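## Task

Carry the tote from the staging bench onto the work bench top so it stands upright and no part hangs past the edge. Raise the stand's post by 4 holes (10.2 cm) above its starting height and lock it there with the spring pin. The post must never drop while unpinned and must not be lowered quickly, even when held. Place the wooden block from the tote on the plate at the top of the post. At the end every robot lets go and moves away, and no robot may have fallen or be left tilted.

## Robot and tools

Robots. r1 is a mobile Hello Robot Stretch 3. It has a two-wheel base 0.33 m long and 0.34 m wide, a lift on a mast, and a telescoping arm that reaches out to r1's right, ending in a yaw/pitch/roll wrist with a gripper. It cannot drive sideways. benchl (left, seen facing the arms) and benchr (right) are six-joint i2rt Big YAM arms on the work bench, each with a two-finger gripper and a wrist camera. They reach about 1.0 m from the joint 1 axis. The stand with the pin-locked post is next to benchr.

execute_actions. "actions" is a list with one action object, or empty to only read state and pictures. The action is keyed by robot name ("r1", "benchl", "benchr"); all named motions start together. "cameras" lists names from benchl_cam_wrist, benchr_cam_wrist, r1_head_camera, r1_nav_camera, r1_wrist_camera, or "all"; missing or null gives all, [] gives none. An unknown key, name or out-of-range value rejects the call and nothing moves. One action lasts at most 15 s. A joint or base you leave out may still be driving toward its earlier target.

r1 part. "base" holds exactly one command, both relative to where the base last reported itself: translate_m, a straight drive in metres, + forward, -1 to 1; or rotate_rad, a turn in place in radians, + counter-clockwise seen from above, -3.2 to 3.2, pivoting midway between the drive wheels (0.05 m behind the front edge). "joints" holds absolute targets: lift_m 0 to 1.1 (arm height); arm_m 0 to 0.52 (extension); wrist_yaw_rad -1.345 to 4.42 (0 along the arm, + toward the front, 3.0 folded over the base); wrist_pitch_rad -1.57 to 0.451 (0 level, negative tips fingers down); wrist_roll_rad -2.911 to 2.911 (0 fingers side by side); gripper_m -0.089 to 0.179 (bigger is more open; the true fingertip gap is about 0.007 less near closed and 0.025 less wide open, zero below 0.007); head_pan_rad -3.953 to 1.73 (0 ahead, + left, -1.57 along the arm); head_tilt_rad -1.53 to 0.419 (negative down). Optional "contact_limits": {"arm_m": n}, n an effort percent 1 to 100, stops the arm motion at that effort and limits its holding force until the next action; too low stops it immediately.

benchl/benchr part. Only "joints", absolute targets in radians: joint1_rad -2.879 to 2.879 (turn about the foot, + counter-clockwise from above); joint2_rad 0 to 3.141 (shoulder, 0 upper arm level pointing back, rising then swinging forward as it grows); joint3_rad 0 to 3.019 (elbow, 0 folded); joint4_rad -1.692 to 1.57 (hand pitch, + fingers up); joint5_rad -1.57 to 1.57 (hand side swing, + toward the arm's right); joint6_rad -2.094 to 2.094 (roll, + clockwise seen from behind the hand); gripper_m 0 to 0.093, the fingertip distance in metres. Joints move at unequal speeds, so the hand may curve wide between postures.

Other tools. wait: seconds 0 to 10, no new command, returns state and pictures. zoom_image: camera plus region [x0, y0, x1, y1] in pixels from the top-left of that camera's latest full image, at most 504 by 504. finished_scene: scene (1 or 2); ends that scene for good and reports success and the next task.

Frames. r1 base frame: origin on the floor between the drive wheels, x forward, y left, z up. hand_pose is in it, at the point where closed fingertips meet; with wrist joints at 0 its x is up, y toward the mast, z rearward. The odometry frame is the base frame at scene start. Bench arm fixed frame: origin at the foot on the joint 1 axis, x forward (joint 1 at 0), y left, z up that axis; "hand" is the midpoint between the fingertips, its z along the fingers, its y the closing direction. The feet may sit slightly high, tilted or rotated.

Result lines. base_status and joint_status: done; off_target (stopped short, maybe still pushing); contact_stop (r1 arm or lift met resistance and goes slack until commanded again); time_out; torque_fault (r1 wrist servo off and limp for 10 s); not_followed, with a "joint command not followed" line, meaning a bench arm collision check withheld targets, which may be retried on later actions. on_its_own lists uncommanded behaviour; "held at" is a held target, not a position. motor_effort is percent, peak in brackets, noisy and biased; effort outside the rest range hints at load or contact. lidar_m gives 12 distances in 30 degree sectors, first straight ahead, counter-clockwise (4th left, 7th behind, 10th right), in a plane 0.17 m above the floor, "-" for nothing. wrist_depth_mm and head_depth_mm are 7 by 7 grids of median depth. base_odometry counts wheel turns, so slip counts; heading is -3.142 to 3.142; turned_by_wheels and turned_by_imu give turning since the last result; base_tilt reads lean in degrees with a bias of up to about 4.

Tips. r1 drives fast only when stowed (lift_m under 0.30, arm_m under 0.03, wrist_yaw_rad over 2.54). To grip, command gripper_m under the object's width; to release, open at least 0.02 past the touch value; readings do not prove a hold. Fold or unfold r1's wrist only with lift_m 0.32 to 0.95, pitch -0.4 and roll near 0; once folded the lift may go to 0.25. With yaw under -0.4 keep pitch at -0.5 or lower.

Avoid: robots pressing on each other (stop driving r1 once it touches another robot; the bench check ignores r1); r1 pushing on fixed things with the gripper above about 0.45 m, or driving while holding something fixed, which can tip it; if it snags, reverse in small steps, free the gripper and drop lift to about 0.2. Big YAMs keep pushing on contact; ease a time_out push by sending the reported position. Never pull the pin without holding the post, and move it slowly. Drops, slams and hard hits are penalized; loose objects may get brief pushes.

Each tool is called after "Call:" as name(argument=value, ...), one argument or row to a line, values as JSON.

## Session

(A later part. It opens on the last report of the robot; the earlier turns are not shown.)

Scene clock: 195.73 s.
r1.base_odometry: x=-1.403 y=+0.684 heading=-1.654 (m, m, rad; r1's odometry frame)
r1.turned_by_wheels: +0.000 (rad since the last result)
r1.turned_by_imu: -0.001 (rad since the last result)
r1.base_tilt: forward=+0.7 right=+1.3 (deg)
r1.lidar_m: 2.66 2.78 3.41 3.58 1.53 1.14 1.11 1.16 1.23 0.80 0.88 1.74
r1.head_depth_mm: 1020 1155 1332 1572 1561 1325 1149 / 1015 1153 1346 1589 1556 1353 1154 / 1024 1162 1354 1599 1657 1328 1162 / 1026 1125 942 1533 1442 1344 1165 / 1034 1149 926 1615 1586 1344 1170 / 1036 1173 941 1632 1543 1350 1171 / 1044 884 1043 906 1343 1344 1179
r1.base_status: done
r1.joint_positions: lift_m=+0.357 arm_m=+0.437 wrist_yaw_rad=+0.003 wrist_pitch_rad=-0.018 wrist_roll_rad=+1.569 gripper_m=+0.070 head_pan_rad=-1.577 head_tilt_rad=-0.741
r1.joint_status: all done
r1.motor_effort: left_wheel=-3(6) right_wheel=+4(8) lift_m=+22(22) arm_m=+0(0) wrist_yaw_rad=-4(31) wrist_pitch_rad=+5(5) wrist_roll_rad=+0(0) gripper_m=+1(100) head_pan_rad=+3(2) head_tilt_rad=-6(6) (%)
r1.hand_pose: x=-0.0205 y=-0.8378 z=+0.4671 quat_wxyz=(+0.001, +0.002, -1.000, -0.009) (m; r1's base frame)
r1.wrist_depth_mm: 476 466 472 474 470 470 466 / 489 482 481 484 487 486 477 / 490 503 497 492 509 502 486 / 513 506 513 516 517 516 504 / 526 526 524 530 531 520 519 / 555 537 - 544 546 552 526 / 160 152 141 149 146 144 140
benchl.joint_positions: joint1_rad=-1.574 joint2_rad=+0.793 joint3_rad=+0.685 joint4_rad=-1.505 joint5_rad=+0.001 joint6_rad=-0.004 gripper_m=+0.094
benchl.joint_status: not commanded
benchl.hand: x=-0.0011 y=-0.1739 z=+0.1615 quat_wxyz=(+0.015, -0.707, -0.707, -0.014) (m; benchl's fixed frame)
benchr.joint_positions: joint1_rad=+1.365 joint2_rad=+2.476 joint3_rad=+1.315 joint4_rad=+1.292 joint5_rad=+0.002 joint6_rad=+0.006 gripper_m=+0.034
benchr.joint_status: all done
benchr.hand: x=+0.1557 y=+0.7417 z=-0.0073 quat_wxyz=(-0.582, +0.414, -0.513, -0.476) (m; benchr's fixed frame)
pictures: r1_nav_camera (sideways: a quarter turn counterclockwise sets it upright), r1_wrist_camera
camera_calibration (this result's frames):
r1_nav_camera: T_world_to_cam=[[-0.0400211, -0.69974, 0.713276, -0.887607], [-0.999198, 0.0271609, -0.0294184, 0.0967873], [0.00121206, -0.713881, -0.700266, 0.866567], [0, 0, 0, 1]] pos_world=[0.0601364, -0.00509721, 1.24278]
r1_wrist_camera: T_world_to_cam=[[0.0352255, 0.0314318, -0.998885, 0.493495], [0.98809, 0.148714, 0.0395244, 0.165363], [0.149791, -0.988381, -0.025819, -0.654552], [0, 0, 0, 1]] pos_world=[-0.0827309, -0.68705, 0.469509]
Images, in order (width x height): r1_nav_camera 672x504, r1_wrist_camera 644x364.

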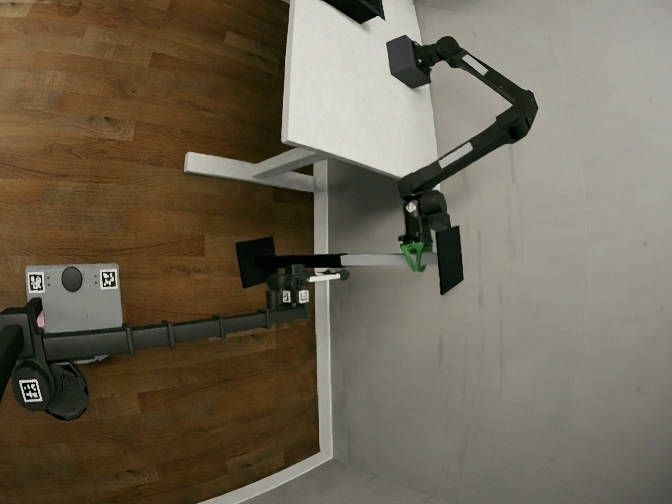

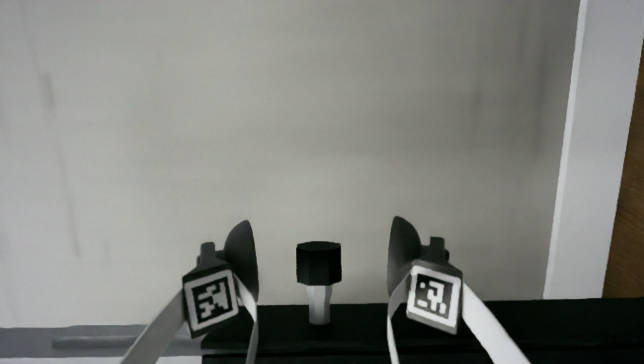

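Call:
execute_actions(
  actions=[
    {"r1":{"joints":{"arm_m":0.0}}},
  ],
  cameras=[],
)

Call:
execute_actions(
  actions=[
    {"r1":{"base":{"rotate_rad":0.492},"joints":{"wrist_yaw_rad":-0.3}}},
  ],
  cameras=[],
)

Call:
execute_actions(
  actions=[
    {"r1":{"base":{"translate_m":-0.635}}},
  ],
  cameras=[],
)

Call:
execute_actions(
  actions=[
    {"r1":{"base":{"rotate_rad":1.079}}},
  ],
  cameras=[],
)

Call:
execute_actions(
  actions=[
    {"r1":{"base":{"translate_m":-0.40}}},
  ],
  cameras=["r1_head_camera","r1_wrist_camera","r1_nav_camera"],
)

Scene clock: 204.63 s.
r1.base_odometry: x=-1.403 y=+0.684 heading=-1.654 (m, m, rad; r1's odometry frame)
r1.turned_by_wheels: +0.000 (rad since the last result)
r1.turned_by_imu: +0.000 (rad since the last result)
r1.base_tilt: forward=+0.7 right=+1.4 (deg)
r1.lidar_m: 2.66 2.78 3.43 3.57 1.53 1.14 1.11 1.16 1.23 0.81 0.88 1.75
r1.head_depth_mm: 1014 1155 1330 1587 1547 1326 1156 / 1022 1155 1345 1590 1555 1325 1163 / 1025 1158 1345 1597 1555 1338 1184 / 1026 1125 926 1532 1491 1331 1168 / 1035 1151 928 1613 1580 1343 1169 / 1035 1180 934 1632 1555 1343 1174 / 1037 880 1044 906 1341 1339 1173
r1.base_status: not commanded
r1.joint_positions: lift_m=+0.357 arm_m=+0.000 wrist_yaw_rad=+0.002 wrist_pitch_rad=-0.020 wrist_roll_rad=+1.569 gripper_m=+0.070 head_pan_rad=-1.577 head_tilt_rad=-0.741
r1.joint_status: all done
r1.motor_effort: left_wheel=-3(2) right_wheel=+4(3) lift_m=+22(22) arm_m=-4(4) wrist_yaw_rad=-2(4) wrist_pitch_rad=+6(5) wrist_roll_rad=+0(0) gripper_m=+1(0) head_pan_rad=+3(3) head_tilt_rad=-6(6) (%)
r1.hand_pose: x=-0.0209 y=-0.4010 z=+0.4667 quat_wxyz=(+0.001, +0.001, -1.000, -0.010) (m; r1's base frame)
r1.wrist_depth_mm: 849 856 873 865 857 800 544 / 910 908 898 918 913 800 539 / 921 888 931 902 949 816 548 / 572 637 950 579 584 718 535 / 955 646 962 998 981 815 549 / - 616 - - - 851 538 / 701 - 797 - - 730 546
benchl.joint_positions: joint1_rad=-1.574 joint2_rad=+0.793 joint3_rad=+0.685 joint4_rad=-1.505 joint5_rad=+0.001 joint6_rad=-0.004 gripper_m=+0.094
benchl.joint_status: not commanded
benchl.hand: x=-0.0011 y=-0.1739 z=+0.1615 quat_wxyz=(+0.015, -0.707, -0.707, -0.014) (m; benchl's fixed frame)
benchr.joint_positions: joint1_rad=+1.365 joint2_rad=+2.476 joint3_rad=+1.315 joint4_rad=+1.292 joint5_rad=+0.002 joint6_rad=+0.006 gripper_m=+0.034
benchr.joint_status: not commanded
benchr.hand: x=+0.1557 y=+0.7417 z=-0.0073 quat_wxyz=(-0.582, +0.414, -0.513, -0.476) (m; benchr's fixed frame)
pictures: none
No camera images: the call's "cameras" was empty. Leave "cameras" out to get every camera's image.

Scene clock: 206.50 s.
r1.base_odometry: x=-1.403 y=+0.684 heading=-1.163 (m, m, rad; r1's odometry frame)
r1.turned_by_wheels: +0.492 (rad since the last result)
r1.turned_by_imu: +0.496 (rad since the last result)
r1.base_tilt: forward=+0.6 right=+1.2 (deg)
r1.lidar_m: 2.75 3.43 3.13 1.57 1.15 1.11 1.15 1.24 0.81 0.88 1.70 2.66
r1.head_depth_mm: 1025 1144 890 1484 1435 1317 1151 / 1056 1137 944 1611 1546 1322 1164 / 790 1258 1058 1688 1526 1340 1181 / 1175 1321 1062 861 1472 1337 1165 / 1200 1162 1065 843 1577 1315 1174 / 1357 1341 1072 876 1589 1357 1177 / 1458 1493 1048 937 1585 1355 1178
r1.base_status: done
r1.joint_positions: lift_m=+0.357 arm_m=+0.000 wrist_yaw_rad=-0.297 wrist_pitch_rad=-0.020 wrist_roll_rad=+1.569 gripper_m=+0.070 head_pan_rad=-1.577 head_tilt_rad=-0.741
r1.joint_status: all done
r1.motor_effort: left_wheel=-4(6) right_wheel=+5(9) lift_m=+22(22) arm_m=-4(3) wrist_yaw_rad=-3(7) wrist_pitch_rad=+6(6) wrist_roll_rad=+0(0) gripper_m=+0(1) head_pan_rad=+2(2) head_tilt_rad=-6(6) (%)
r1.hand_pose: x=-0.0963 y=-0.3898 z=+0.4667 quat_wxyz=(+0.000, -0.148, -0.989, -0.010) (m; r1's base frame)
r1.wrist_depth_mm: 612 853 855 860 832 823 528 / 516 523 887 530 530 545 531 / 922 594 974 934 963 791 539 / - 629 987 - - 801 544 / - - 821 - - 778 547 / 811 808 - 633 681 636 554 / - 400 676 - - 769 517
benchl.joint_positions: joint1_rad=-1.574 joint2_rad=+0.793 joint3_rad=+0.685 joint4_rad=-1.505 joint5_rad=+0.001 joint6_rad=-0.004 gripper_m=+0.094
benchl.joint_status: not commanded
benchl.hand: x=-0.0011 y=-0.1739 z=+0.1615 quat_wxyz=(+0.015, -0.707, -0.707, -0.014) (m; benchl's fixed frame)
benchr.joint_positions: joint1_rad=+1.365 joint2_rad=+2.476 joint3_rad=+1.315 joint4_rad=+1.292 joint5_rad=+0.002 joint6_rad=+0.006 gripper_m=+0.034
benchr.joint_status: not commanded
benchr.hand: x=+0.1557 y=+0.7417 z=-0.0073 quat_wxyz=(-0.582, +0.414, -0.513, -0.476) (m; benchr's fixed frame)
pictures: none
No camera images: the call's "cameras" was empty. Leave "cameras" out to get every camera's image.

Scene clock: 213.83 s.
r1.base_odometry: x=-1.655 y=+1.267 heading=-1.163 (m, m, rad; r1's odometry frame)
r1.turned_by_wheels: +0.000 (rad since the last result)
r1.turned_by_imu: -0.003 (rad since the last result)
r1.base_tilt: forward=+0.6 right=+1.3 (deg)
r1.lidar_m: 3.33 3.96 2.19 0.79 0.57 0.55 0.57 0.78 0.88 0.91 0.76 2.28
r1.head_depth_mm: 741 826 937 1082 1272 1316 1151 / 781 876 1003 1169 1397 1326 1162 / 822 933 1068 1264 1485 1352 1183 / 873 993 1158 1377 1529 1337 1173 / 926 1063 1251 1520 1585 1335 1173 / 982 1142 1325 1536 1459 1357 1175 / 1050 1238 830 1833 1555 1354 1179
r1.base_status: done
r1.joint_positions: lift_m=+0.357 arm_m=+0.000 wrist_yaw_rad=-0.297 wrist_pitch_rad=-0.020 wrist_roll_rad=+1.569 gripper_m=+0.070 head_pan_rad=-1.577 head_tilt_rad=-0.741
r1.joint_status: not commanded
r1.motor_effort: left_wheel=-4(8) right_wheel=+4(5) lift_m=+22(22) arm_m=-3(3) wrist_yaw_rad=-3(3) wrist_pitch_rad=+5(6) wrist_roll_rad=+0(0) gripper_m=+0(0) head_pan_rad=+3(3) head_tilt_rad=-5(6) (%)
r1.hand_pose: x=-0.0963 y=-0.3898 z=+0.4667 quat_wxyz=(+0.000, -0.148, -0.989, -0.010) (m; r1's base frame)
r1.wrist_depth_mm: 548 553 569 558 571 574 542 / 589 596 585 594 600 599 540 / 623 621 636 646 650 635 544 / 648 684 668 678 678 667 556 / 716 722 696 708 706 695 554 / 775 741 - 785 761 748 556 / 823 807 835 824 840 779 555
benchl.joint_positions: joint1_rad=-1.574 joint2_rad=+0.793 joint3_rad=+0.685 joint4_rad=-1.505 joint5_rad=+0.001 joint6_rad=-0.004 gripper_m=+0.094
benchl.joint_status: not commanded
benchl.hand: x=-0.0011 y=-0.1739 z=+0.1615 quat_wxyz=(+0.015, -0.707, -0.707, -0.014) (m; benchl's fixed frame)
benchr.joint_positions: joint1_rad=+1.365 joint2_rad=+2.476 joint3_rad=+1.315 joint4_rad=+1.292 joint5_rad=+0.002 joint6_rad=+0.006 gripper_m=+0.034
benchr.joint_status: not commanded
benchr.hand: x=+0.1557 y=+0.7417 z=-0.0073 quat_wxyz=(-0.582, +0.414, -0.513, -0.476) (m; benchr's fixed frame)
pictures: none
No camera images: the call's "cameras" was empty. Leave "cameras" out to get every camera's image.

Scene clock: 216.57 s.
r1.base_odometry: x=-1.655 y=+1.267 heading=-0.084 (m, m, rad; r1's odometry frame)
r1.turned_by_wheels: +1.079 (rad since the last result)
r1.turned_by_imu: +1.089 (rad since the last result)
r1.base_tilt: forward=+0.6 right=+1.5 (deg)
r1.lidar_m: 1.92 0.77 0.57 0.55 0.58 0.81 0.88 0.92 0.77 2.28 3.37 3.96
r1.head_depth_mm: 2688 1341 1084 1874 1522 1317 1152 / 2684 1352 1089 1875 1552 1329 1159 / 2759 2912 2327 1902 1560 1348 1184 / 2865 3099 2426 1900 1572 1342 1166 / 2877 3174 2432 1907 1575 1350 1164 / 2890 3170 2451 1928 1598 1351 1173 / 2911 3195 2462 1944 1597 1354 1179
r1.base_status: done
r1.joint_positions: lift_m=+0.357 arm_m=+0.000 wrist_yaw_rad=-0.298 wrist_pitch_rad=-0.020 wrist_roll_rad=+1.569 gripper_m=+0.070 head_pan_rad=-1.577 head_tilt_rad=-0.741
r1.joint_status: not commanded
r1.motor_effort: left_wheel=-3(6) right_wheel=+5(10) lift_m=+22(22) arm_m=-3(4) wrist_yaw_rad=-2(3) wrist_pitch_rad=+5(6) wrist_roll_rad=+0(0) gripper_m=+1(1) head_pan_rad=+2(3) head_tilt_rad=-6(6) (%)
r1.hand_pose: x=-0.0965 y=-0.3897 z=+0.4667 quat_wxyz=(+0.000, -0.149, -0.989, -0.010) (m; r1's base frame)
r1.wrist_depth_mm: 748 - 837 - - 767 535 / - - 789 796 814 761 532 / - - 980 - - 752 546 / - - 974 - - 761 543 / - - - - - 814 543 / - - - - - 812 550 / - - - - - 780 559
benchl.joint_positions: joint1_rad=-1.574 joint2_rad=+0.793 joint3_rad=+0.685 joint4_rad=-1.505 joint5_rad=+0.001 joint6_rad=-0.004 gripper_m=+0.094
benchl.joint_status: not commanded
benchl.hand: x=-0.0011 y=-0.1739 z=+0.1615 quat_wxyz=(+0.015, -0.707, -0.707, -0.014) (m; benchl's fixed frame)
benchr.joint_positions: joint1_rad=+1.365 joint2_rad=+2.476 joint3_rad=+1.315 joint4_rad=+1.292 joint5_rad=+0.002 joint6_rad=+0.006 gripper_m=+0.034
benchr.joint_status: not commanded
benchr.hand: x=+0.1557 y=+0.7417 z=-0.0073 quat_wxyz=(-0.582, +0.414, -0.513, -0.476) (m; benchr's fixed frame)
pictures: none
No camera images: the call's "cameras" was empty. Leave "cameras" out to get every camera's image.

Scene clock: 221.57 s.
r1.base_odometry: x=-2.054 y=+1.301 heading=-0.084 (m, m, rad; r1's odometry frame)
r1.turned_by_wheels: +0.000 (rad since the last result)
r1.turned_by_imu: -0.002 (rad since the last result)
r1.base_tilt: forward=+0.7 right=+1.4 (deg)
r1.lidar_m: 1.98 0.78 0.58 0.57 0.59 0.49 0.47 0.50 0.70 0.58 3.34 4.33
r1.head_depth_mm: 1501 1402 1042 1682 1514 1317 1155 / 785 847 709 762 1513 1324 1161 / 2689 1437 1059 1325 1493 1279 1181 / 2709 1356 1097 1902 1560 1344 1169 / 2824 1373 1112 1917 1574 1341 1164 / 2893 3177 2185 1922 1586 1345 1168 / 2873 3179 2478 1932 1601 1351 1181
r1.base_status: done
r1.joint_positions: lift_m=+0.357 arm_m=+0.000 wrist_yaw_rad=-0.298 wrist_pitch_rad=-0.020 wrist_roll_rad=+1.569 gripper_m=+0.070 head_pan_rad=-1.577 head_tilt_rad=-0.741
r1.joint_status: not commanded
r1.motor_effort: left_wheel=-3(8) right_wheel=+5(6) lift_m=+22(22) arm_m=-3(3) wrist_yaw_rad=-2(3) wrist_pitch_rad=+6(6) wrist_roll_rad=+0(0) gripper_m=+1(1) head_pan_rad=+2(2) head_tilt_rad=-5(5) (%)
r1.hand_pose: x=-0.0965 y=-0.3897 z=+0.4667 quat_wxyz=(+0.000, -0.149, -0.989, -0.010) (m; r1's base frame)
r1.wrist_depth_mm: 629 630 650 663 650 639 544 / 843 895 797 872 878 755 556 / - - 978 - - 727 544 / 691 - 705 - - 713 505 / 365 - 347 363 341 693 511 / - - - - - 776 559 / - - 801 - - 726 551
benchl.joint_positions: joint1_rad=-1.574 joint2_rad=+0.793 joint3_rad=+0.685 joint4_rad=-1.505 joint5_rad=+0.001 joint6_rad=-0.004 gripper_m=+0.094
benchl.joint_status: not commanded
benchl.hand: x=-0.0011 y=-0.1739 z=+0.1615 quat_wxyz=(+0.015, -0.707, -0.707, -0.014) (m; benchl's fixed frame)
benchr.joint_positions: joint1_rad=+1.365 joint2_rad=+2.476 joint3_rad=+1.315 joint4_rad=+1.292 joint5_rad=+0.002 joint6_rad=+0.006 gripper_m=+0.034
benchr.joint_status: not commanded
benchr.hand: x=+0.1557 y=+0.7417 z=-0.0073 quat_wxyz=(-0.582, +0.414, -0.513, -0.476) (m; benchr's fixed frame)
pictures: r1_head_camera (sideways: a quarter turn clockwise sets it upright), r1_nav_camera (sideways: a quarter turn counterclockwise sets it upright), r1_wrist_camera
camera_calibration (this result's frames):
r1_head_camera: T_world_to_cam=[[0.0135284, 0.70774, -0.706343, 0.937806], [0.999316, 0.0147532, 0.033922, -0.0434674], [0.0344288, -0.706319, -0.707056, 0.874751], [0, 0, 0, 1]] pos_world=[0.000634027, -0.045229, 1.28239]
r1_nav_camera: T_world_to_cam=[[-0.040012, -0.699761, 0.713255, -0.88758], [-0.999198, 0.0271485, -0.0294178, 0.0967866], [0.00122163, -0.713861, -0.700287, 0.866594], [0, 0, 0, 1]] pos_world=[0.0601365, -0.00509477, 1.24278]
r1_wrist_camera: T_world_to_cam=[[0.0434689, 0.0211702, -0.99883, 0.478425], [0.987654, -0.151521, 0.039771, 0.0566757], [-0.150502, -0.988227, -0.0274953, -0.228446], [0, 0, 0, 1]] pos_world=[-0.111154, -0.227297, 0.46933]
Images, in order (width x height): r1_head_camera 896x504, r1_nav_camera 672x504, r1_wrist_camera 644x364.

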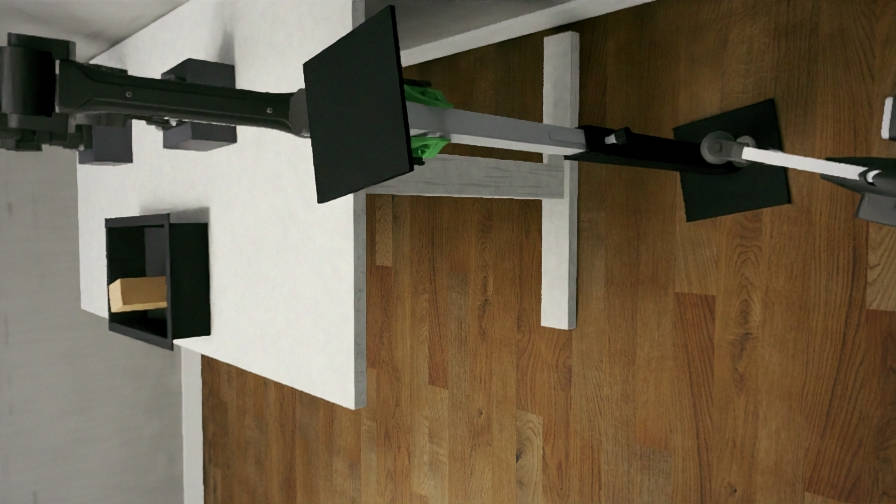

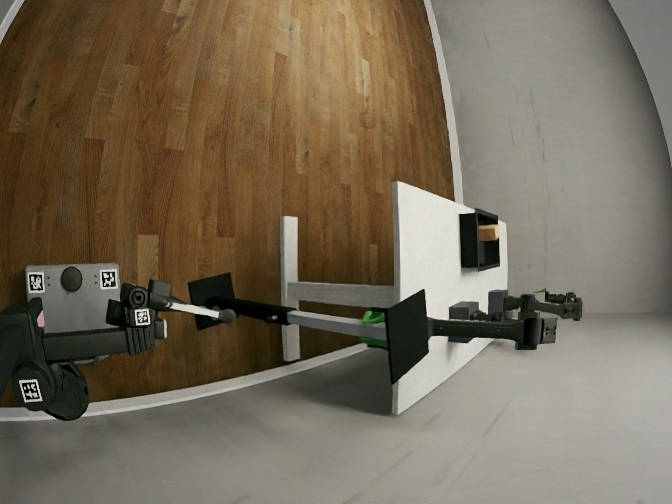

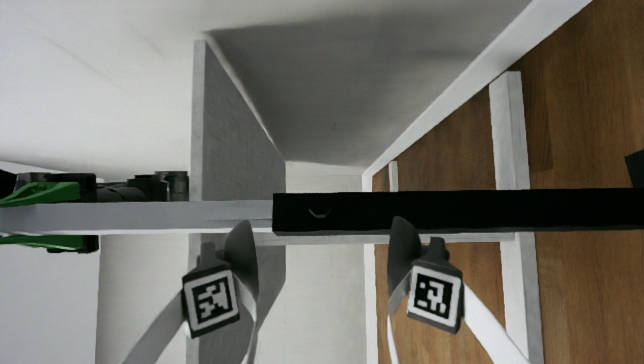

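Call:
execute_actions(
  actions=[],
)

Scene clock: 224.97 s.
r1.base_odometry: x=-2.054 y=+1.301 heading=-0.084 (m, m, rad; r1's odometry frame)
r1.turned_by_wheels: +0.000 (rad since the last result)
r1.turned_by_imu: +0.000 (rad since the last result)
r1.base_tilt: forward=+0.7 right=+1.3 (deg)
r1.lidar_m: 1.98 0.78 0.58 0.57 0.59 0.49 0.48 0.50 0.70 0.58 3.34 4.32
r1.head_depth_mm: 1496 1406 1034 1696 1508 1320 1161 / 782 852 706 763 1520 1329 1160 / 2700 1431 1056 1322 1497 1291 1180 / 2722 1359 1104 1895 1571 1339 1170 / 2818 1380 1108 1902 1565 1341 1170 / 2852 3156 2187 1926 1595 1351 1171 / 2873 3164 2466 1942 1593 1354 1180
r1.base_status: done
r1.joint_positions: lift_m=+0.357 arm_m=+0.000 wrist_yaw_rad=-0.298 wrist_pitch_rad=-0.020 wrist_roll_rad=+1.569 gripper_m=+0.070 head_pan_rad=-1.577 head_tilt_rad=-0.741
r1.joint_status: not commanded
r1.motor_effort: left_wheel=-3(8) right_wheel=+5(6) lift_m=+22(22) arm_m=-4(3) wrist_yaw_rad=-2(3) wrist_pitch_rad=+6(6) wrist_roll_rad=+0(0) gripper_m=+1(1) head_pan_rad=+3(2) head_tilt_rad=-5(5) (%)
r1.hand_pose: x=-0.0965 y=-0.3897 z=+0.4667 quat_wxyz=(+0.000, -0.149, -0.989, -0.010) (m; r1's base frame)
r1.wrist_depth_mm: 634 627 640 640 633 648 536 / 843 864 807 862 886 763 542 / - - 964 - - 774 556 / 690 - 710 - - 711 494 / 365 - 344 359 347 720 505 / - - - - - 747 549 / - - 791 - - 721 551
benchl.joint_positions: joint1_rad=-1.574 joint2_rad=+0.793 joint3_rad=+0.685 joint4_rad=-1.505 joint5_rad=+0.001 joint6_rad=-0.004 gripper_m=+0.094
benchl.joint_status: not commanded
benchl.hand: x=-0.0011 y=-0.1739 z=+0.1615 quat_wxyz=(+0.015, -0.707, -0.707, -0.014) (m; benchl's fixed frame)
benchr.joint_positions: joint1_rad=+1.365 joint2_rad=+2.476 joint3_rad=+1.315 joint4_rad=+1.292 joint5_rad=+0.002 joint6_rad=+0.006 gripper_m=+0.034
benchr.joint_status: not commanded
benchr.hand: x=+0.1557 y=+0.7417 z=-0.0073 quat_wxyz=(-0.582, +0.414, -0.513, -0.476) (m; benchr's fixed frame)
pictures: benchl_cam_wrist, benchr_cam_wrist, r1_head_camera (sideways: a quarter turn clockwise sets it upright), r1_nav_camera (sideways: a quarter turn counterclockwise sets it upright), r1_wrist_camera
camera_calibration (this result's frames):
benchr_cam_wrist: T_world_to_cam=[[0.979937, -0.199189, -0.00683268, -0.00386712], [-0.0986812, -0.455121, -0.884945, 0.356377], [0.173161, 0.867865, -0.465646, -0.551579], [0, 0, 0, 1]] pos_world=[0.134469, 0.64012, 0.0585072]
r1_head_camera: T_world_to_cam=[[0.0135285, 0.70774, -0.706343, 0.937806], [0.999316, 0.014753, 0.033922, -0.0434674], [0.0344286, -0.706319, -0.707056, 0.874751], [0, 0, 0, 1]] pos_world=[0.000634016, -0.045229, 1.28239]
r1_nav_camera: T_world_to_cam=[[-0.0400121, -0.699761, 0.713255, -0.88758], [-0.999198, 0.0271488, -0.0294178, 0.0967865], [0.00122146, -0.713861, -0.700287, 0.866594], [0, 0, 0, 1]] pos_world=[0.0601365, -0.00509478, 1.24278]
r1_wrist_camera: T_world_to_cam=[[0.0434689, 0.0211703, -0.99883, 0.478425], [0.987654, -0.151522, 0.0397709, 0.0566757], [-0.150503, -0.988227, -0.0274954, -0.228446], [0, 0, 0, 1]] pos_world=[-0.111154, -0.227297, 0.46933]
Images, in order (width x height): benchl_cam_wrist 504x504, benchr_cam_wrist 504x504, r1_head_camera 896x504, r1_nav_camera 672x504, r1_wrist_camera 644x364.

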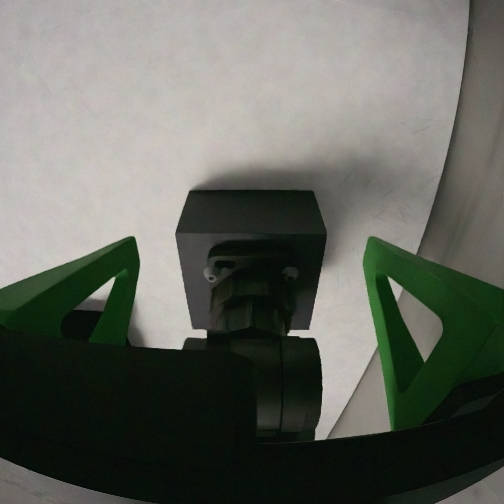

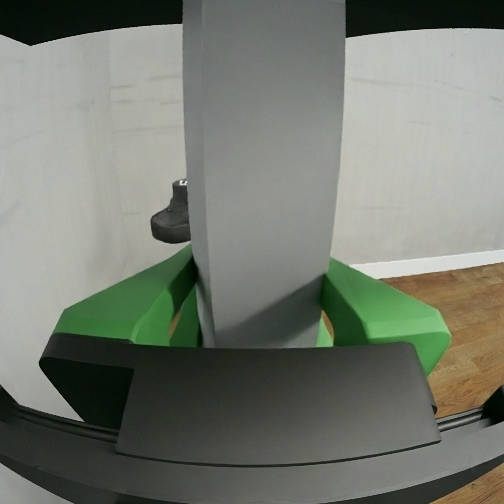

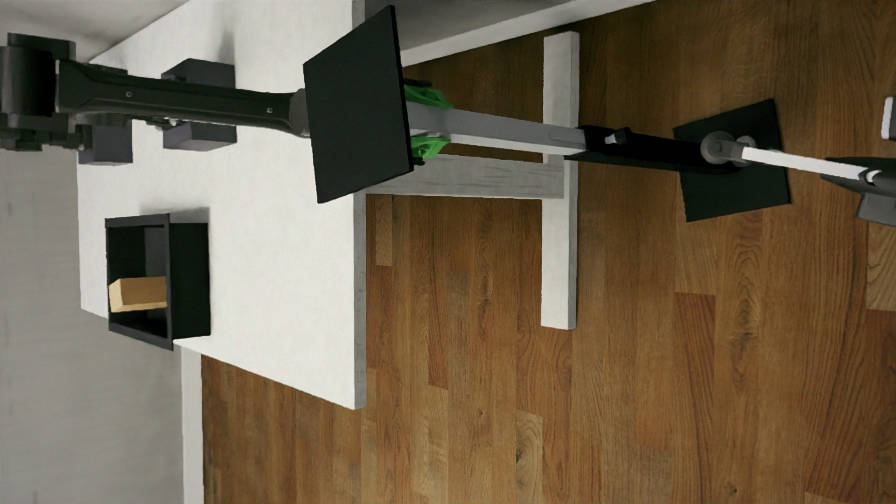

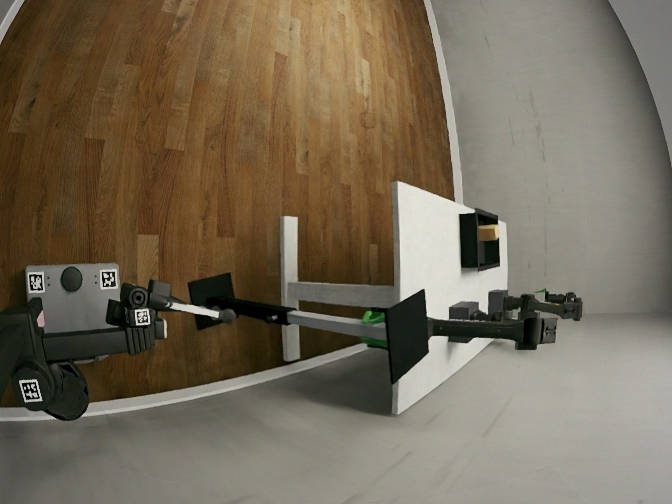

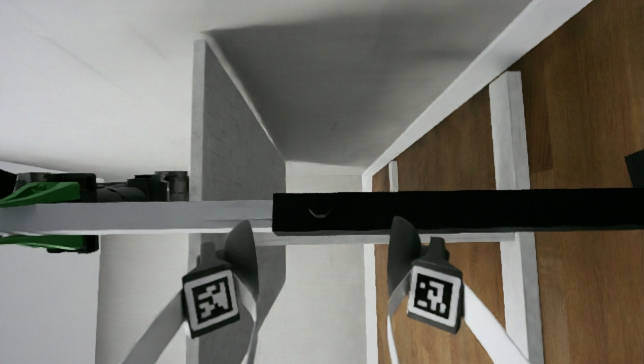

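Call:
execute_actions(
  actions=[
    {"r1":{"base":{"translate_m":-0.033},"joints":{"arm_m":0.11,"lift_m":0.362}}},
  ],
  cameras=["r1_wrist_camera","r1_head_camera"],
)

Scene clock: 228.60 s.
r1.base_odometry: x=-2.087 y=+1.303 heading=-0.084 (m, m, rad; r1's odometry frame)
r1.turned_by_wheels: +0.000 (rad since the last result)
r1.turned_by_imu: +0.000 (rad since the last result)
r1.base_tilt: forward=+0.7 right=+1.2 (deg)
r1.lidar_m: 1.98 0.78 0.58 0.57 0.59 0.46 0.44 0.46 0.65 0.57 3.34 4.33
r1.head_depth_mm: 1611 1384 1073 1607 1479 1325 1149 / 776 1199 707 1776 1542 1324 1178 / 2097 1364 712 784 1438 1299 - / 2737 1368 1102 1923 1556 1343 1164 / 2736 1362 1112 1921 1583 1338 1171 / 2842 3124 1163 1935 1587 1344 1178 / 2877 3176 2449 1950 1595 1357 1180
r1.base_status: done
r1.joint_positions: lift_m=+0.362 arm_m=+0.110 wrist_yaw_rad=-0.298 wrist_pitch_rad=-0.020 wrist_roll_rad=+1.569 gripper_m=+0.070 head_pan_rad=-1.577 head_tilt_rad=-0.741
r1.joint_status: all done
r1.motor_effort: left_wheel=-3(8) right_wheel=+4(7) lift_m=+42(43) arm_m=+4(6) wrist_yaw_rad=-2(2) wrist_pitch_rad=+6(6) wrist_roll_rad=+0(0) gripper_m=+0(1) head_pan_rad=+3(3) head_tilt_rad=-6(6) (%)
r1.hand_pose: x=-0.0965 y=-0.4991 z=+0.4709 quat_wxyz=(+0.000, -0.149, -0.989, -0.010) (m; r1's base frame)
r1.wrist_depth_mm: 577 569 583 594 589 602 529 / 773 788 708 816 829 721 550 / - - 804 - - 801 543 / - 892 820 - - 832 552 / 337 443 595 234 235 235 234 / - 494 - - - 644 504 / - - 785 - - 800 551
benchl.joint_positions: joint1_rad=-1.574 joint2_rad=+0.793 joint3_rad=+0.685 joint4_rad=-1.505 joint5_rad=+0.001 joint6_rad=-0.004 gripper_m=+0.094
benchl.joint_status: not commanded
benchl.hand: x=-0.0011 y=-0.1739 z=+0.1615 quat_wxyz=(+0.015, -0.707, -0.707, -0.014) (m; benchl's fixed frame)
benchr.joint_positions: joint1_rad=+1.365 joint2_rad=+2.476 joint3_rad=+1.315 joint4_rad=+1.292 joint5_rad=+0.002 joint6_rad=+0.006 gripper_m=+0.034
benchr.joint_status: not commanded
benchr.hand: x=+0.1557 y=+0.7417 z=-0.0073 quat_wxyz=(-0.582, +0.414, -0.513, -0.476) (m; benchr's fixed frame)
pictures: r1_head_camera (sideways: a quarter turn clockwise sets it upright), r1_wrist_camera
camera_calibration (this result's frames):
r1_head_camera: T_world_to_cam=[[0.0135238, 0.70774, -0.706343, 0.937806], [0.999315, 0.0147597, 0.033922, -0.0434674], [0.0344333, -0.706319, -0.707056, 0.874751], [0, 0, 0, 1]] pos_world=[0.000634318, -0.0452291, 1.28239]
r1_wrist_camera: T_world_to_cam=[[0.0434983, 0.0212558, -0.998827, 0.485036], [0.987638, -0.151616, 0.0397845, 0.0398936], [-0.150593, -0.988211, -0.0275881, -0.33642], [0, 0, 0, 1]] pos_world=[-0.111161, -0.336715, 0.473599]
Images, in order (width x height): r1_head_camera 896x504, r1_wrist_camera 644x364.

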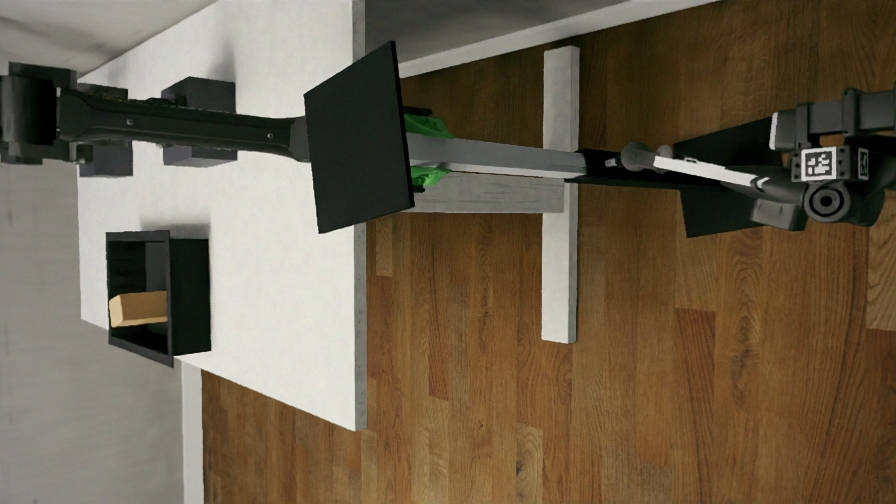

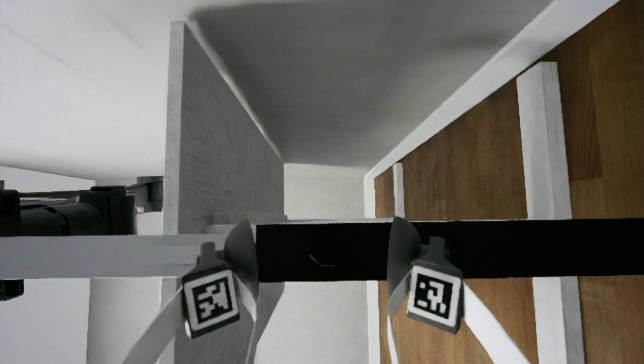

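Call:
zoom_image(
  camera="r1_wrist_camera",
  region=[220,190,440,320],
)

Call:
zoom_image(
  camera="r1_head_camera",
  region=[540,100,780,240],
)

Region (220, 190, 440, 320) of r1_wrist_camera's 644x364 image, scaled by 2.291; it fills the top 298 rows of this view, and the rest is white.

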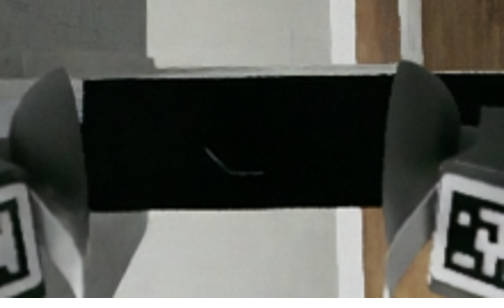

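Region (540, 100, 780, 240) of r1_head_camera's 896x504 image, scaled by 2.100, with more detail than that image has; it fills the top 294 rows of this view, and the rest is white.

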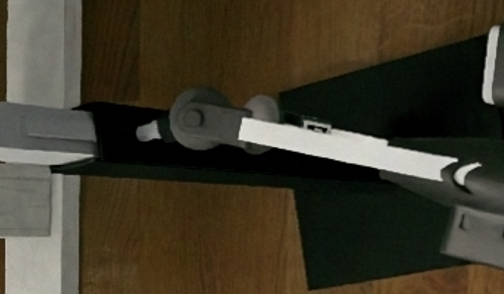

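Call:
execute_actions(
  actions=[
    {"r1":{"joints":{"arm_m":0.15,"lift_m":0.359,"head_tilt_rad":-0.85}}},
  ],
  cameras=["r1_wrist_camera","r1_head_camera"],
)

Call:
zoom_image(
  camera="r1_head_camera",
  region=[440,60,740,240],
)

Scene clock: 232.23 s.
r1.base_odometry: x=-2.087 y=+1.303 heading=-0.084 (m, m, rad; r1's odometry frame)
r1.turned_by_wheels: +0.000 (rad since the last result)
r1.turned_by_imu: +0.000 (rad since the last result)
r1.base_tilt: forward=+0.7 right=+1.4 (deg)
r1.lidar_m: 1.98 0.78 0.58 0.57 0.59 0.46 0.44 0.46 0.65 0.57 3.35 4.33
r1.head_depth_mm: 1452 1125 1376 1536 1422 1263 1125 / 788 1019 666 1712 1457 1287 1135 / 1554 1149 650 1340 1399 - 1130 / 1496 1160 1960 1730 1474 1282 1134 / 1392 1162 1986 1736 1480 1277 1136 / 2923 1263 1982 1755 1495 1289 1142 / 3014 2724 2138 1766 1484 1297 1145
r1.base_status: not commanded
r1.joint_positions: lift_m=+0.359 arm_m=+0.150 wrist_yaw_rad=-0.298 wrist_pitch_rad=-0.020 wrist_roll_rad=+1.569 gripper_m=+0.070 head_pan_rad=-1.577 head_tilt_rad=-0.839
r1.joint_status: all done
r1.motor_effort: left_wheel=-3(3) right_wheel=+5(5) lift_m=+22(35) arm_m=+4(6) wrist_yaw_rad=-2(2) wrist_pitch_rad=+6(6) wrist_roll_rad=+0(0) gripper_m=+1(1) head_pan_rad=+3(3) head_tilt_rad=-7(21) (%)
r1.hand_pose: x=-0.0965 y=-0.5391 z=+0.4687 quat_wxyz=(+0.000, -0.149, -0.989, -0.010) (m; r1's base frame)
r1.wrist_depth_mm: 571 548 586 594 587 605 518 / 790 715 729 832 830 746 540 / - - 796 - - 817 552 / - 519 806 - - 833 550 / 327 416 583 195 196 195 194 / - 197 - 190 - 190 191 / - - 780 - - 774 546
benchl.joint_positions: joint1_rad=-1.574 joint2_rad=+0.793 joint3_rad=+0.685 joint4_rad=-1.505 joint5_rad=+0.001 joint6_rad=-0.004 gripper_m=+0.094
benchl.joint_status: not commanded
benchl.hand: x=-0.0011 y=-0.1739 z=+0.1615 quat_wxyz=(+0.015, -0.707, -0.707, -0.014) (m; benchl's fixed frame)
benchr.joint_positions: joint1_rad=+1.365 joint2_rad=+2.476 joint3_rad=+1.315 joint4_rad=+1.292 joint5_rad=+0.002 joint6_rad=+0.006 gripper_m=+0.034
benchr.joint_status: not commanded
benchr.hand: x=+0.1557 y=+0.7417 z=-0.0073 quat_wxyz=(-0.582, +0.414, -0.513, -0.476) (m; benchr's fixed frame)
pictures: r1_head_camera (sideways: a quarter turn clockwise sets it upright), r1_wrist_camera
camera_calibration (this result's frames):
r1_head_camera: T_world_to_cam=[[0.0139268, 0.773639, -0.633474, 0.84285], [0.999294, 0.0113305, 0.0358068, -0.0459167], [0.0348792, -0.633525, -0.772935, 0.96042], [0, 0, 0, 1]] pos_world=[0.000647428, -0.0430904, 1.27791]
r1_wrist_camera: T_world_to_cam=[[0.0435086, 0.0212896, -0.998826, 0.483622], [0.987638, -0.151617, 0.0397896, 0.0339166], [-0.150592, -0.98821, -0.0276231, -0.375994], [0, 0, 0, 1]] pos_world=[-0.111161, -0.376714, 0.471318]
Images, in order (width x height): r1_head_camera 896x504, r1_wrist_camera 644x364.

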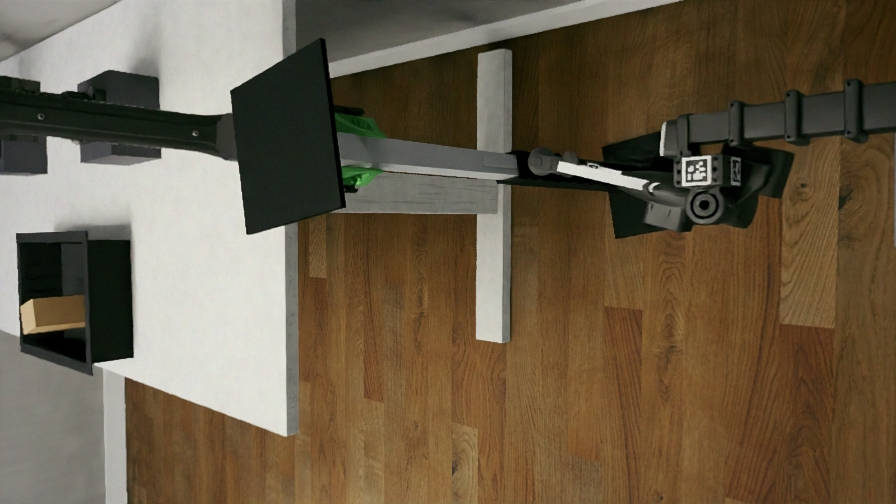

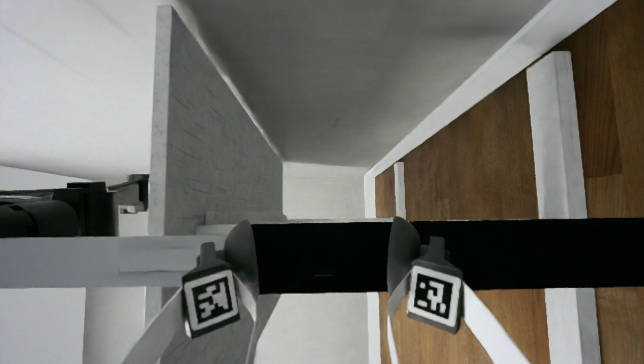

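Region (440, 60, 740, 240) of r1_head_camera's 896x504 image, scaled by 1.680, with more detail than that image has; it fills the top 302 rows of this view, and the rest is white.

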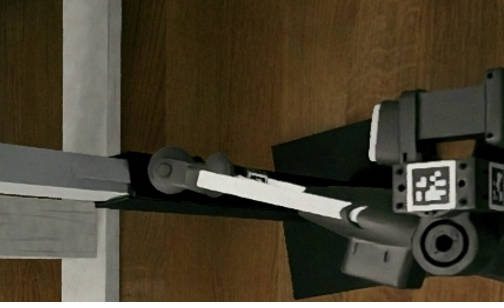

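Call:
execute_actions(
  actions=[
    {"r1":{"joints":{"gripper_m":-0.03}}},
  ],
  cameras=["r1_wrist_camera","r1_head_camera"],
)

Call:
execute_actions(
  actions=[
    {"r1":{"joints":{"arm_m":0.132},"contact_limits":{"arm_m":60}}},
  ],
  cameras=["r1_wrist_camera","r1_head_camera","benchr_cam_wrist"],
)

Scene clock: 234.63 s.
r1.base_odometry: x=-2.087 y=+1.303 heading=-0.084 (m, m, rad; r1's odometry frame)
r1.turned_by_wheels: +0.000 (rad since the last result)
r1.turned_by_imu: +0.000 (rad since the last result)
r1.base_tilt: forward=+0.6 right=+1.3 (deg)
r1.lidar_m: 1.98 0.79 0.58 0.57 0.59 0.46 0.44 0.46 0.65 0.57 3.34 4.34
r1.head_depth_mm: 1447 1124 1375 1548 1425 1264 1123 / 784 1017 666 1715 1456 1293 1137 / 1541 1150 651 1325 1395 - 1128 / 1500 1153 1977 1720 1475 1281 1139 / 1402 1166 1990 1726 1474 1285 1144 / 2979 1267 2000 1747 1485 1291 1142 / 2969 2708 2131 1758 1491 1294 1147
r1.base_status: not commanded
r1.joint_positions: lift_m=+0.359 arm_m=+0.150 wrist_yaw_rad=-0.298 wrist_pitch_rad=-0.021 wrist_roll_rad=+1.569 gripper_m=-0.029 head_pan_rad=-1.577 head_tilt_rad=-0.839
r1.joint_status: all done
r1.motor_effort: left_wheel=-3(3) right_wheel=+5(4) lift_m=+22(22) arm_m=+2(4) wrist_yaw_rad=-1(2) wrist_pitch_rad=+6(7) wrist_roll_rad=+0(0) gripper_m=-24(100) head_pan_rad=+2(2) head_tilt_rad=-7(7) (%)
r1.hand_pose: x=-0.0965 y=-0.5392 z=+0.4683 quat_wxyz=(-0.001, -0.149, -0.989, -0.011) (m; r1's base frame)
r1.wrist_depth_mm: 564 556 591 587 596 592 515 / 787 733 718 800 785 759 541 / - - 825 - - 797 557 / - 509 818 - - 803 555 / 326 419 564 196 195 195 196 / - 196 197 188 189 189 190 / - - 927 - - 828 549
benchl.joint_positions: joint1_rad=-1.574 joint2_rad=+0.793 joint3_rad=+0.685 joint4_rad=-1.505 joint5_rad=+0.001 joint6_rad=-0.004 gripper_m=+0.094
benchl.joint_status: not commanded
benchl.hand: x=-0.0011 y=-0.1739 z=+0.1615 quat_wxyz=(+0.015, -0.707, -0.707, -0.014) (m; benchl's fixed frame)
benchr.joint_positions: joint1_rad=+1.365 joint2_rad=+2.476 joint3_rad=+1.315 joint4_rad=+1.292 joint5_rad=+0.002 joint6_rad=+0.006 gripper_m=+0.034
benchr.joint_status: not commanded
benchr.hand: x=+0.1557 y=+0.7417 z=-0.0073 quat_wxyz=(-0.582, +0.414, -0.513, -0.476) (m; benchr's fixed frame)
pictures: r1_head_camera (sideways: a quarter turn clockwise sets it upright), r1_wrist_camera
camera_calibration (this result's frames):
r1_head_camera: T_world_to_cam=[[0.0139267, 0.773639, -0.633474, 0.84285], [0.999294, 0.0113307, 0.0358068, -0.0459167], [0.0348792, -0.633525, -0.772935, 0.960421], [0, 0, 0, 1]] pos_world=[0.000647434, -0.0430904, 1.27791]
r1_wrist_camera: T_world_to_cam=[[0.0438715, 0.0224705, -0.998784, 0.483954], [0.987625, -0.151656, 0.0399694, 0.0338006], [-0.150573, -0.988178, -0.0288458, -0.375473], [0, 0, 0, 1]] pos_world=[-0.11115, -0.376783, 0.471184]
Images, in order (width x height): r1_head_camera 896x504, r1_wrist_camera 644x364.

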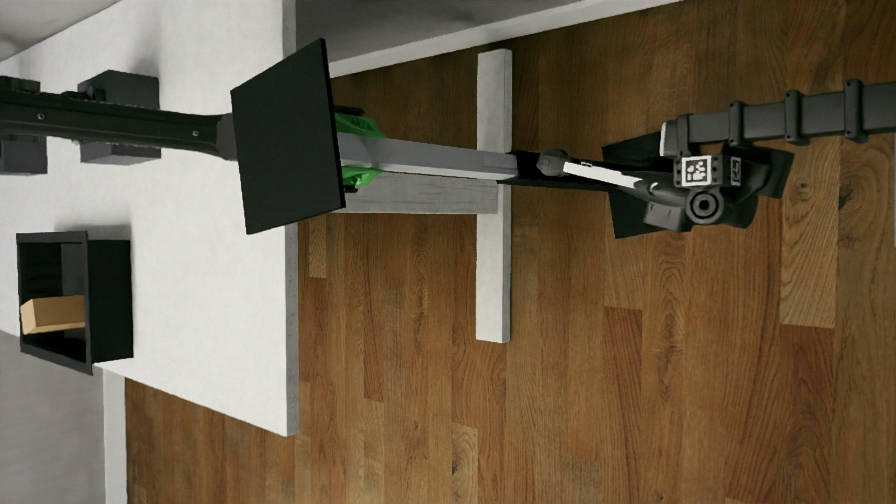

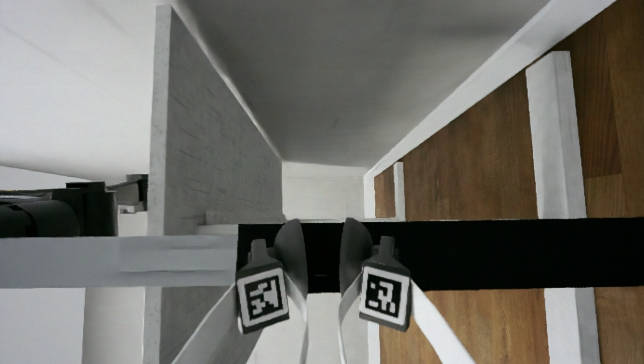

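Scene clock: 235.63 s.
r1.base_odometry: x=-2.087 y=+1.303 heading=-0.084 (m, m, rad; r1's odometry frame)
r1.turned_by_wheels: +0.000 (rad since the last result)
r1.turned_by_imu: +0.000 (rad since the last result)
r1.base_tilt: forward=+0.6 right=+1.3 (deg)
r1.lidar_m: 1.98 0.78 0.58 0.57 0.59 0.46 0.44 0.46 0.65 0.57 3.36 4.34
r1.head_depth_mm: 1442 1126 1382 1546 1426 1268 1126 / 784 1018 666 1713 1455 1297 1126 / 1553 1141 650 1335 1390 - 1114 / 1497 1151 1986 1731 1471 1286 1133 / 1394 1163 1979 1744 1471 1286 1143 / 2913 1266 1998 1745 1484 1289 1144 / 3000 2741 2139 1759 1495 1299 1146
r1.base_status: not commanded
r1.joint_positions: lift_m=+0.359 arm_m=+0.132 wrist_yaw_rad=-0.290 wrist_pitch_rad=-0.021 wrist_roll_rad=+1.569 gripper_m=-0.029 head_pan_rad=-1.577 head_tilt_rad=-0.839
r1.joint_status: all done
r1.motor_effort: left_wheel=-2(3) right_wheel=+2(5) lift_m=+22(22) arm_m=-5(7) wrist_yaw_rad=-11(11) wrist_pitch_rad=+6(6) wrist_roll_rad=+0(0) gripper_m=-19(23) head_pan_rad=+3(3) head_tilt_rad=-7(6) (%)
r1.contact_limits: arm_m 43 (drawing in: default 26, maximum 43; extending or still: default 36, maximum 59)
r1.hand_pose: x=-0.0946 y=-0.5224 z=+0.4683 quat_wxyz=(-0.001, -0.145, -0.989, -0.011) (m; r1's base frame)
r1.wrist_depth_mm: 579 554 600 605 611 599 535 / 785 749 724 823 826 748 551 / - - 796 - - 832 555 / - 845 804 - - 791 560 / 218 218 219 213 210 209 211 / - 473 385 - - 718 499 / - - 928 - - 833 556
benchl.joint_positions: joint1_rad=-1.574 joint2_rad=+0.793 joint3_rad=+0.685 joint4_rad=-1.505 joint5_rad=+0.001 joint6_rad=-0.004 gripper_m=+0.094
benchl.joint_status: not commanded
benchl.hand: x=-0.0011 y=-0.1739 z=+0.1615 quat_wxyz=(+0.015, -0.707, -0.707, -0.014) (m; benchl's fixed frame)
benchr.joint_positions: joint1_rad=+1.365 joint2_rad=+2.476 joint3_rad=+1.315 joint4_rad=+1.292 joint5_rad=+0.002 joint6_rad=+0.006 gripper_m=+0.034
benchr.joint_status: not commanded
benchr.hand: x=+0.1557 y=+0.7417 z=-0.0073 quat_wxyz=(-0.582, +0.414, -0.513, -0.476) (m; benchr's fixed frame)
pictures: benchr_cam_wrist, r1_head_camera (sideways: a quarter turn clockwise sets it upright), r1_wrist_camera
camera_calibration (this result's frames):
benchr_cam_wrist: T_world_to_cam=[[0.979937, -0.199189, -0.00683268, -0.00386712], [-0.0986812, -0.455121, -0.884945, 0.356377], [0.173161, 0.867865, -0.465646, -0.551579], [0, 0, 0, 1]] pos_world=[0.134469, 0.64012, 0.0585072]
r1_head_camera: T_world_to_cam=[[0.0139267, 0.773665, -0.633442, 0.842809], [0.999294, 0.0113293, 0.0358076, -0.0459176], [0.0348795, -0.633494, -0.772961, 0.960454], [0, 0, 0, 1]] pos_world=[0.000647445, -0.0430894, 1.27791]
r1_wrist_camera: T_world_to_cam=[[0.0436947, 0.0228125, -0.998784, 0.483653], [0.98878, -0.143935, 0.0399695, 0.0386051], [-0.142848, -0.989324, -0.0288457, -0.358434], [0, 0, 0, 1]] pos_world=[-0.110507, -0.360084, 0.471183]
Images, in order (width x height): benchr_cam_wrist 504x504, r1_head_camera 896x504, r1_wrist_camera 644x364.

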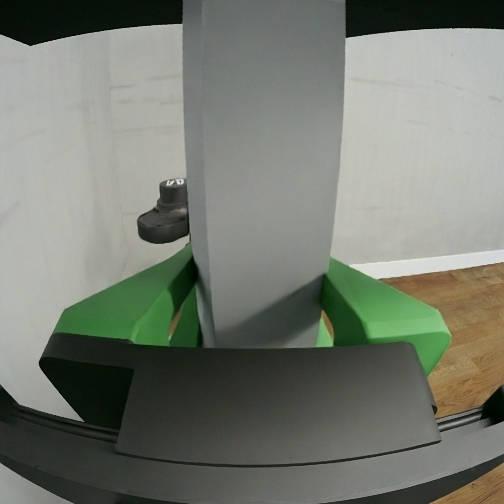

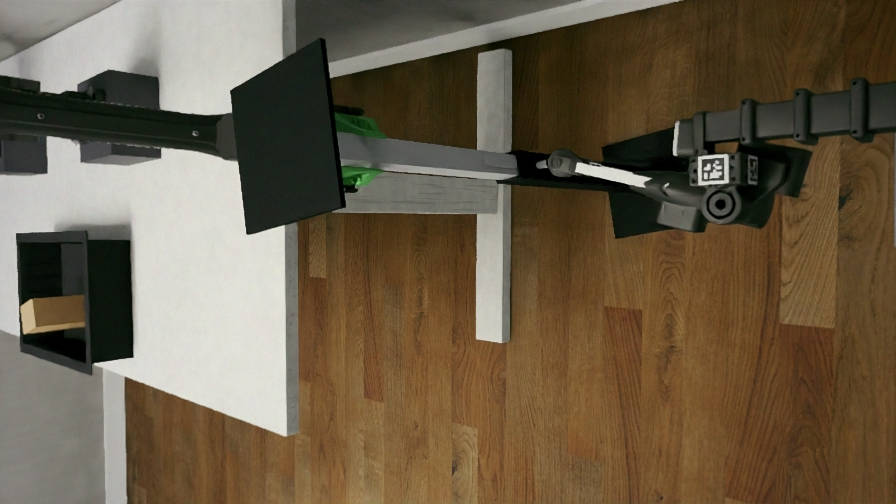

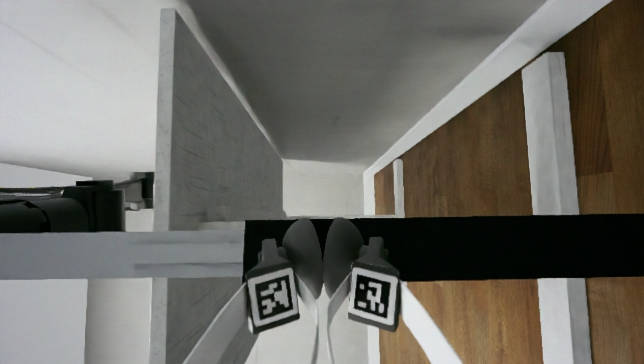

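Call:
zoom_image(
  camera="r1_head_camera",
  region=[480,110,680,230],
)

Region (480, 110, 680, 230) of r1_head_camera's 896x504 image, scaled by 2.520, with more detail than that image has; it fills the top 302 rows of this view, and the rest is white.

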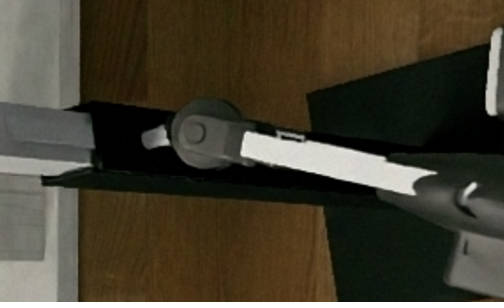

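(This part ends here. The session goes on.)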